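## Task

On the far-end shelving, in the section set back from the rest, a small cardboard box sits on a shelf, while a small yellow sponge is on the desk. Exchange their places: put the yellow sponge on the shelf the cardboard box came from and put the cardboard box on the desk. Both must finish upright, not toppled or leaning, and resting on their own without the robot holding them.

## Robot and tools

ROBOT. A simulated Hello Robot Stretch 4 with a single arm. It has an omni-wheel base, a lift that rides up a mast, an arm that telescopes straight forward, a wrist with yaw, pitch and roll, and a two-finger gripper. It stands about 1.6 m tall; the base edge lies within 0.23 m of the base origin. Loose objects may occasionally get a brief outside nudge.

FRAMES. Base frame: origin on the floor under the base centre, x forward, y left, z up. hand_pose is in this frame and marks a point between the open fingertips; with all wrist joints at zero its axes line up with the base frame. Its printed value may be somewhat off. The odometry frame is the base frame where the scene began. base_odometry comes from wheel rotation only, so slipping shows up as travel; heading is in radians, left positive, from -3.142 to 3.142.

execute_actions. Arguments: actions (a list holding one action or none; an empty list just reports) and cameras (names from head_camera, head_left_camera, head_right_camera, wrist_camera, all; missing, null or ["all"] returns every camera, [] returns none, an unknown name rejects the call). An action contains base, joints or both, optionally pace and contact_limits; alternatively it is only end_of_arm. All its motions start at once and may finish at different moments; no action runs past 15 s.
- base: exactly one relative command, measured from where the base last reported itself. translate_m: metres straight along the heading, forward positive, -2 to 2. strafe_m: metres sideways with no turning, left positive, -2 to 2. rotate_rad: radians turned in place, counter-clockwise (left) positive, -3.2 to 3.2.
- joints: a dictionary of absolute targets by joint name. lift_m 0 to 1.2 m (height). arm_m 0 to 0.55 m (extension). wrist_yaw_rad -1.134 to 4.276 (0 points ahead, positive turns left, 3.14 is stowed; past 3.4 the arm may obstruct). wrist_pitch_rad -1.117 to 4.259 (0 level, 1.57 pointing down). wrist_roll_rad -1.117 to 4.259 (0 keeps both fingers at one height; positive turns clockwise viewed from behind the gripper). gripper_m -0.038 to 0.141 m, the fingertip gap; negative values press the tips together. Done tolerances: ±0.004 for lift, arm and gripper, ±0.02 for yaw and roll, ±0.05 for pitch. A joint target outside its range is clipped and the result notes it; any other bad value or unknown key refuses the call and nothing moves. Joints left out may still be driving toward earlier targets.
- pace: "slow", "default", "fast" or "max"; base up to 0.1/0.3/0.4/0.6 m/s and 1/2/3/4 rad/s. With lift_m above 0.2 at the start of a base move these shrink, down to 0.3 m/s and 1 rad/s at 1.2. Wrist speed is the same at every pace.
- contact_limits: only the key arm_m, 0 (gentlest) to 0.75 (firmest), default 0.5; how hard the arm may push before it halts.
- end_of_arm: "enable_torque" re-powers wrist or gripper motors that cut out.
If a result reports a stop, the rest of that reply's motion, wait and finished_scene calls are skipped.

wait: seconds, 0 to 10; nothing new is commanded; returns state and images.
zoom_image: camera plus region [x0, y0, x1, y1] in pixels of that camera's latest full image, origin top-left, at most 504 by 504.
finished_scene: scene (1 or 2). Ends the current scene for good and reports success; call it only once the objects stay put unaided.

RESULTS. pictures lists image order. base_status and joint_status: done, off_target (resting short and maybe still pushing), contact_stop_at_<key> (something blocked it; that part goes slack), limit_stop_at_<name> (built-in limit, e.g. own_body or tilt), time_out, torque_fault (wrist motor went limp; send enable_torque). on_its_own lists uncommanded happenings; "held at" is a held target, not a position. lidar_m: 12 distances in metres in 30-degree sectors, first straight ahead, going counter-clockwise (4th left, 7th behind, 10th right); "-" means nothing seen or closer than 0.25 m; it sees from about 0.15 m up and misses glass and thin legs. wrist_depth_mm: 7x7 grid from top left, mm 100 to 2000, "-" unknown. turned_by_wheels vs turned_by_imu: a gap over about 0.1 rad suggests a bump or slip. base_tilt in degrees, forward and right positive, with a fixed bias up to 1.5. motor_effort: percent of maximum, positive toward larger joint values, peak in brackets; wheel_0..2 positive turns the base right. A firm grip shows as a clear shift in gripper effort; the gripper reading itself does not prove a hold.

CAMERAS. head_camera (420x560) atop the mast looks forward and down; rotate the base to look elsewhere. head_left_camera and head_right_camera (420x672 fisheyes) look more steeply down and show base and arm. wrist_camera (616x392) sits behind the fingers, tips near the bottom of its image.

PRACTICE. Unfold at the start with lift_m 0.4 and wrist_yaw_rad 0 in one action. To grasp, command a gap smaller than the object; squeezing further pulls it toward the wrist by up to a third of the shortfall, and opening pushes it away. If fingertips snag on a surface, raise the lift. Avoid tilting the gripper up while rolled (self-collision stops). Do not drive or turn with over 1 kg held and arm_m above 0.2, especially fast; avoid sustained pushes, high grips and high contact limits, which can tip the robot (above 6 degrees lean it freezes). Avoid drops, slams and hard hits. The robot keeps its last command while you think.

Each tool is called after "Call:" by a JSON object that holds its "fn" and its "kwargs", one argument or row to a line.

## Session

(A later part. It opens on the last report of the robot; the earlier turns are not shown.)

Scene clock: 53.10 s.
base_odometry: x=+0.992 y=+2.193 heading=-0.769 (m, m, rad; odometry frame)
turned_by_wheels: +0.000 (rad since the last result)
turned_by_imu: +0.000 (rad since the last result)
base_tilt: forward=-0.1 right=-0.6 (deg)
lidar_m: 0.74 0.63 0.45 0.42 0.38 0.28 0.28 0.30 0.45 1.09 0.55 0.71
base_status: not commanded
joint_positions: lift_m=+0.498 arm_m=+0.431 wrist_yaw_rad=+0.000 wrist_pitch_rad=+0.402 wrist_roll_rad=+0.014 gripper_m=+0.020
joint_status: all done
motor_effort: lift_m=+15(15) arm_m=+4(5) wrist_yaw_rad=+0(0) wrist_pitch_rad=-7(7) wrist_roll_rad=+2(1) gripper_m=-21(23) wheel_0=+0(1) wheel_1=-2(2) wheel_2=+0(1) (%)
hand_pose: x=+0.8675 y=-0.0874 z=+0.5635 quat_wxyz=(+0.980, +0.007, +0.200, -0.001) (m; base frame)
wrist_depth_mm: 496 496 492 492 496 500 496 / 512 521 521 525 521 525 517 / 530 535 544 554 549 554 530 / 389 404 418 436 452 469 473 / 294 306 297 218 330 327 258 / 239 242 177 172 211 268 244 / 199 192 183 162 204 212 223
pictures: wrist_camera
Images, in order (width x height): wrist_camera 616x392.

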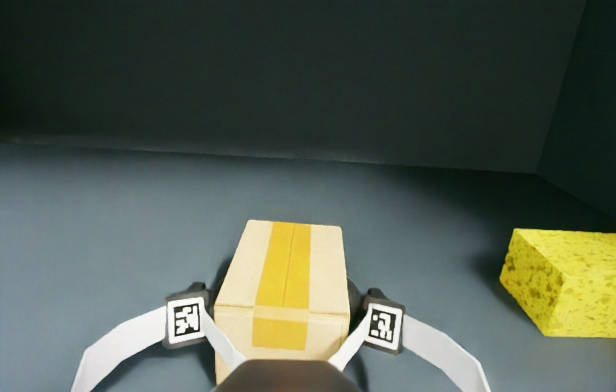

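Call:
{"fn": "execute_actions", "kwargs": {
  "actions": [
    {"base": {"strafe_m": 0.07}, "joints": {"lift_m": 0.54, "arm_m": 0.0}}
  ],
  "cameras": ["head_right_camera", "wrist_camera"]
}}

Scene clock: 55.60 s.
base_odometry: x=+1.041 y=+2.243 heading=-0.769 (m, m, rad; odometry frame)
turned_by_wheels: +0.000 (rad since the last result)
turned_by_imu: +0.001 (rad since the last result)
base_tilt: forward=-0.1 right=-0.5 (deg)
lidar_m: 0.74 0.54 0.40 0.37 0.38 0.25 0.27 0.30 0.44 1.10 0.63 0.76
base_status: done
joint_positions: lift_m=+0.540 arm_m=+0.002 wrist_yaw_rad=+0.000 wrist_pitch_rad=+0.403 wrist_roll_rad=+0.014 gripper_m=+0.020
joint_status: all done
motor_effort: lift_m=+22(22) arm_m=-5(3) wrist_yaw_rad=+3(2) wrist_pitch_rad=-10(10) wrist_roll_rad=+1(1) gripper_m=-22(21) wheel_0=+0(13) wheel_1=+1(11) wheel_2=+0(1) (%)
hand_pose: x=+0.4380 y=-0.0875 z=+0.6047 quat_wxyz=(+0.980, +0.007, +0.200, -0.001) (m; base frame)
wrist_depth_mm: 627 878 878 891 878 878 609 / 640 904 931 931 931 866 603 / 615 759 809 854 891 788 597 / 574 585 569 597 585 591 580 / 661 1025 741 217 788 820 627 / 668 917 177 172 211 778 640 / 683 759 183 162 707 707 640
pictures: head_right_camera, wrist_camera
Images, in order (width x height): head_right_camera 420x672, wrist_camera 616x392.

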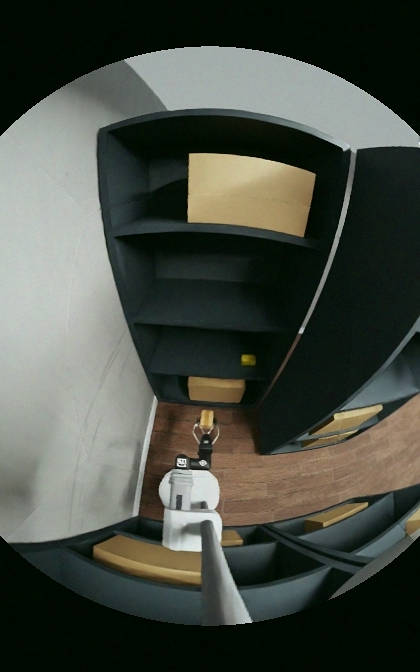

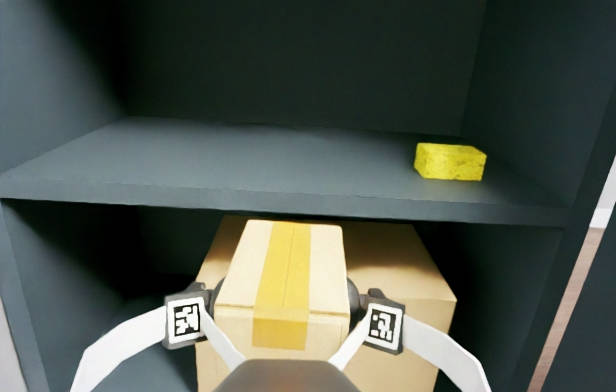

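Call:
{"fn": "execute_actions", "kwargs": {
  "actions": [
    {"base": {"rotate_rad": -1.6}}
  ],
  "cameras": ["head_camera", "wrist_camera"]
}}

Scene clock: 58.43 s.
base_odometry: x=+1.041 y=+2.243 heading=-2.368 (m, m, rad; odometry frame)
turned_by_wheels: -1.599 (rad since the last result)
turned_by_imu: -1.570 (rad since the last result)
base_tilt: forward=-0.1 right=-0.6 (deg)
lidar_m: 1.17 0.63 0.77 0.73 0.54 0.38 0.36 0.39 0.29 0.26 0.29 0.40
base_status: done
joint_positions: lift_m=+0.540 arm_m=+0.002 wrist_yaw_rad=+0.000 wrist_pitch_rad=+0.403 wrist_roll_rad=+0.014 gripper_m=+0.020
joint_status: not commanded
motor_effort: lift_m=+22(23) arm_m=-5(5) wrist_yaw_rad=+1(2) wrist_pitch_rad=-10(11) wrist_roll_rad=+1(1) gripper_m=-20(18) wheel_0=+3(7) wheel_1=+2(8) wheel_2=+2(9) (%)
hand_pose: x=+0.4380 y=-0.0875 z=+0.6048 quat_wxyz=(+0.980, +0.007, +0.200, -0.001) (m; base frame)
wrist_depth_mm: 640 1060 - - 1078 1078 314 / 647 1118 - - 1138 1138 312 / 640 1182 - - 1042 960 319 / 878 1098 1863 1921 1025 559 304 / 750 1025 1281 216 891 442 301 / 788 917 177 172 211 415 312 / 798 854 183 161 831 359 303
pictures: head_camera, wrist_camera
Images, in order (width x height): head_camera 420x560, wrist_camera 616x392.

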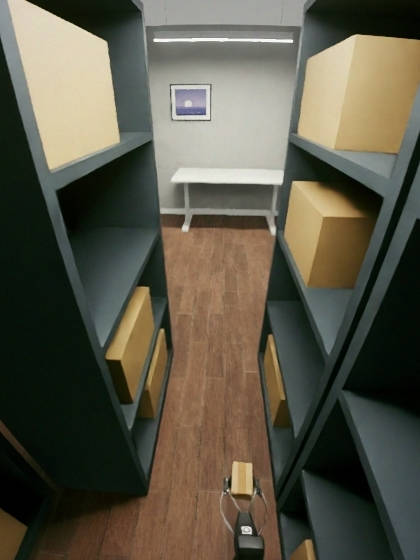

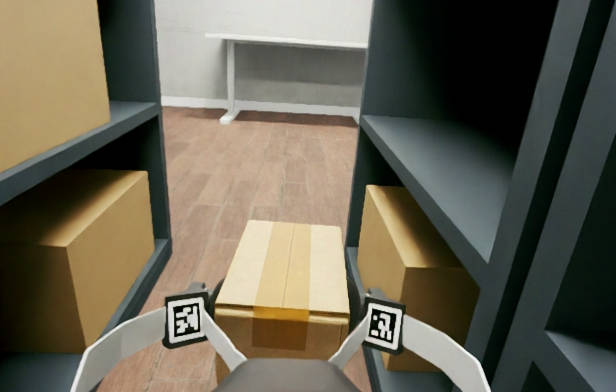

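Call:
{"fn": "execute_actions", "kwargs": {
  "actions": [
    {"base": {"translate_m": 2.0}, "pace": "fast"}
  ],
  "cameras": ["head_camera"]
}}

Scene clock: 65.00 s.
base_odometry: x=-0.390 y=+0.846 heading=-2.368 (m, m, rad; odometry frame)
turned_by_wheels: +0.000 (rad since the last result)
turned_by_imu: -0.004 (rad since the last result)
base_tilt: forward=-0.1 right=-0.5 (deg)
lidar_m: 1.58 1.66 1.90 1.85 0.73 0.58 1.21 0.60 0.77 1.87 1.94 1.65
base_status: done
joint_positions: lift_m=+0.540 arm_m=+0.002 wrist_yaw_rad=+0.000 wrist_pitch_rad=+0.403 wrist_roll_rad=+0.014 gripper_m=+0.020
joint_status: not commanded
motor_effort: lift_m=+22(22) arm_m=-5(5) wrist_yaw_rad=+2(1) wrist_pitch_rad=-10(9) wrist_roll_rad=+1(1) gripper_m=-21(22) wheel_0=+1(7) wheel_1=+1(8) wheel_2=+1(15) (%)
hand_pose: x=+0.4380 y=-0.0874 z=+0.6048 quat_wxyz=(+0.980, +0.007, +0.200, -0.001) (m; base frame)
wrist_depth_mm: 1921 1808 1808 1863 1983 1921 - / - - - - - - - / - - - - - - - / 1708 1756 1863 1983 1983 - - / 1336 1336 1336 217 1430 1499 1576 / 1060 1098 177 172 211 1182 1205 / 891 854 183 161 891 946 991
pictures: head_camera
Images, in order (width x height): head_camera 420x560.

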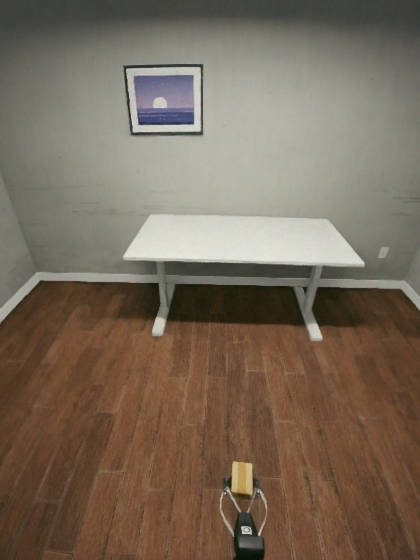

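Call:
{"fn": "execute_actions", "kwargs": {
  "actions": [
    {"base": {"translate_m": 0.85}, "joints": {"arm_m": 0.52, "lift_m": 0.712}, "pace": "fast"}
  ],
  "cameras": ["head_camera", "wrist_camera"]
}}

Scene clock: 68.63 s.
base_odometry: x=-0.998 y=+0.252 heading=-2.368 (m, m, rad; odometry frame)
turned_by_wheels: +0.000 (rad since the last result)
turned_by_imu: -0.001 (rad since the last result)
base_tilt: forward=-0.1 right=-0.6 (deg)
lidar_m: 0.73 0.76 1.89 1.79 1.94 1.40 1.39 1.41 1.96 1.87 1.05 0.76
base_status: done
joint_positions: lift_m=+0.712 arm_m=+0.519 wrist_yaw_rad=+0.000 wrist_pitch_rad=+0.403 wrist_roll_rad=+0.014 gripper_m=+0.020
joint_status: all done
motor_effort: lift_m=+22(25) arm_m=+5(5) wrist_yaw_rad=+3(2) wrist_pitch_rad=-8(9) wrist_roll_rad=+1(1) gripper_m=-21(21) wheel_0=+0(8) wheel_1=+3(7) wheel_2=+2(12) (%)
hand_pose: x=+0.9555 y=-0.0874 z=+0.7769 quat_wxyz=(+0.980, +0.007, +0.200, -0.001) (m; base frame)
wrist_depth_mm: 691 691 699 699 715 715 723 / 715 732 732 741 750 750 750 / 661 699 732 768 778 778 788 / 449 469 480 504 521 549 569 / 343 351 342 218 384 394 407 / 277 281 177 172 211 310 317 / 231 224 183 173 236 247 260
pictures: head_camera, wrist_camera
Images, in order (width x height): head_camera 420x560, wrist_camera 616x392.

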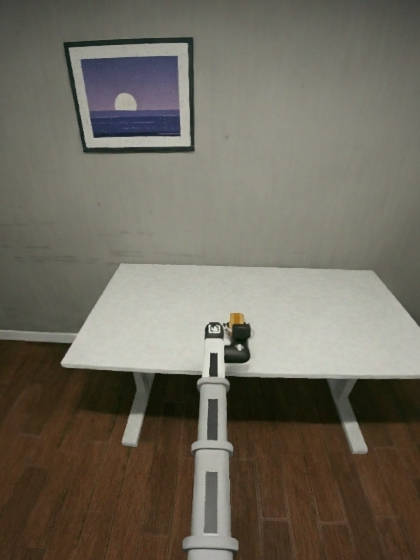

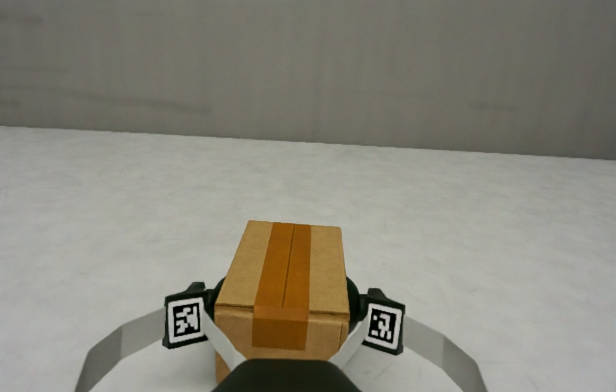

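Call:
{"fn": "execute_actions", "kwargs": {
  "actions": [
    {"joints": {"lift_m": 0.686}}
  ],
  "cameras": []
}}

Call:
{"fn": "execute_actions", "kwargs": {
  "actions": [
    {"joints": {"gripper_m": 0.095}}
  ],
  "cameras": ["wrist_camera"]
}}

Scene clock: 69.73 s.
base_odometry: x=-0.998 y=+0.252 heading=-2.368 (m, m, rad; odometry frame)
turned_by_wheels: +0.000 (rad since the last result)
turned_by_imu: +0.000 (rad since the last result)
base_tilt: forward=-0.1 right=-0.6 (deg)
lidar_m: 0.73 0.77 1.89 1.79 1.93 1.42 1.37 1.40 1.97 1.83 1.00 0.75
base_status: not commanded
joint_positions: lift_m=+0.686 arm_m=+0.519 wrist_yaw_rad=+0.000 wrist_pitch_rad=+0.403 wrist_roll_rad=+0.014 gripper_m=+0.020
joint_status: all done
motor_effort: lift_m=+15(21) arm_m=+5(4) wrist_yaw_rad=+0(1) wrist_pitch_rad=-9(9) wrist_roll_rad=+1(1) gripper_m=-21(23) wheel_0=+0(0) wheel_1=+3(3) wheel_2=+2(2) (%)
hand_pose: x=+0.9555 y=-0.0874 z=+0.7514 quat_wxyz=(+0.980, +0.007, +0.200, -0.001) (m; base frame)
wrist_depth_mm: 683 691 691 699 707 715 723 / 715 715 732 741 741 750 759 / 569 597 640 676 715 788 788 / 394 407 424 436 452 477 496 / 297 306 298 217 332 342 351 / 239 244 176 172 210 270 276 / 200 194 182 161 205 213 224
pictures: none
No camera images: the call's "cameras" was empty. Leave "cameras" out to get every camera's image.

Scene clock: 71.30 s.
base_odometry: x=-0.998 y=+0.252 heading=-2.368 (m, m, rad; odometry frame)
turned_by_wheels: +0.000 (rad since the last result)
turned_by_imu: +0.000 (rad since the last result)
base_tilt: forward=-0.1 right=-0.5 (deg)
lidar_m: 0.72 0.77 1.90 1.81 1.90 1.39 1.36 1.42 1.96 1.85 1.05 0.76
base_status: not commanded
joint_positions: lift_m=+0.686 arm_m=+0.519 wrist_yaw_rad=+0.000 wrist_pitch_rad=+0.402 wrist_roll_rad=+0.014 gripper_m=+0.095
joint_status: all done
motor_effort: lift_m=+16(16) arm_m=+5(5) wrist_yaw_rad=-1(0) wrist_pitch_rad=-8(10) wrist_roll_rad=+1(1) gripper_m=-1(23) wheel_0=+0(0) wheel_1=+3(2) wheel_2=+2(2) (%)
hand_pose: x=+0.9556 y=-0.0874 z=+0.7515 quat_wxyz=(+0.980, +0.007, +0.200, -0.001) (m; base frame)
wrist_depth_mm: 683 699 691 715 707 707 715 / 715 723 732 732 750 759 759 / 580 609 647 683 715 778 788 / 394 410 421 442 455 477 496 / 300 309 301 229 334 345 355 / 240 227 187 185 215 271 276 / 202 198 202 149 211 221 225
pictures: wrist_camera
Images, in order (width x height): wrist_camera 616x392.

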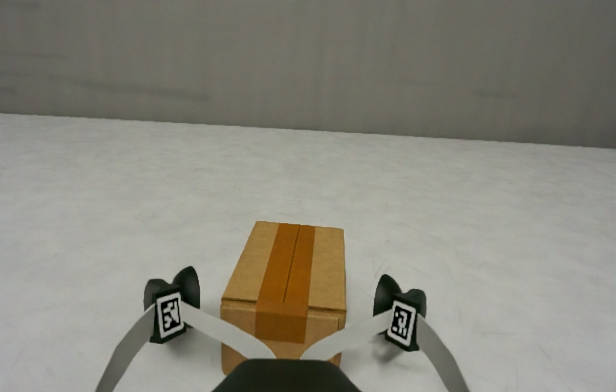

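Call:
{"fn": "execute_actions", "kwargs": {
  "actions": [
    {"joints": {"arm_m": 0.39}, "pace": "fast"}
  ],
  "cameras": ["head_camera", "wrist_camera"]
}}

Scene clock: 72.63 s.
base_odometry: x=-0.998 y=+0.252 heading=-2.368 (m, m, rad; odometry frame)
turned_by_wheels: +0.000 (rad since the last result)
turned_by_imu: +0.000 (rad since the last result)
base_tilt: forward=-0.1 right=-0.5 (deg)
lidar_m: 0.75 0.77 1.89 1.82 1.93 1.40 1.37 1.42 1.95 1.84 1.06 0.78
base_status: not commanded
joint_positions: lift_m=+0.686 arm_m=+0.391 wrist_yaw_rad=+0.000 wrist_pitch_rad=+0.402 wrist_roll_rad=+0.014 gripper_m=+0.095
joint_status: all done
motor_effort: lift_m=+16(15) arm_m=-4(6) wrist_yaw_rad=+1(1) wrist_pitch_rad=-6(7) wrist_roll_rad=+1(1) gripper_m=-3(3) wheel_0=+0(0) wheel_1=+3(3) wheel_2=+2(2) (%)
hand_pose: x=+0.8272 y=-0.0875 z=+0.7516 quat_wxyz=(+0.980, +0.007, +0.200, -0.001) (m; base frame)
wrist_depth_mm: 798 798 820 820 820 831 842 / 831 854 854 854 878 866 878 / 574 609 647 676 732 768 831 / 399 407 421 332 455 477 500 / 300 307 315 309 338 345 357 / 241 228 243 257 214 270 277 / 202 199 204 149 211 223 226
pictures: head_camera, wrist_camera
Images, in order (width x height): head_camera 420x560, wrist_camera 616x392.

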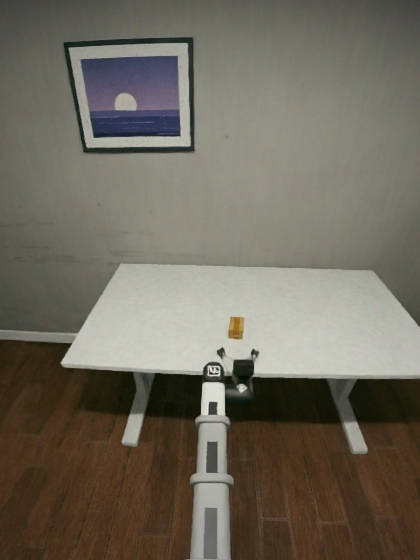

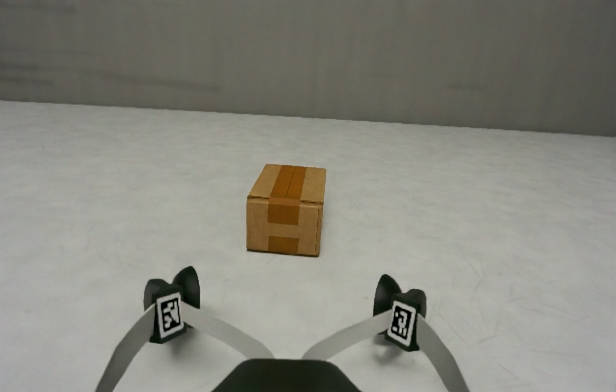

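The box rests on the desk and the sponge is on the shelf. Finishing scene 2.

Call:
{"fn": "finished_scene", "kwargs": {
  "scene": 2
}}

The scene is finished: the task was done.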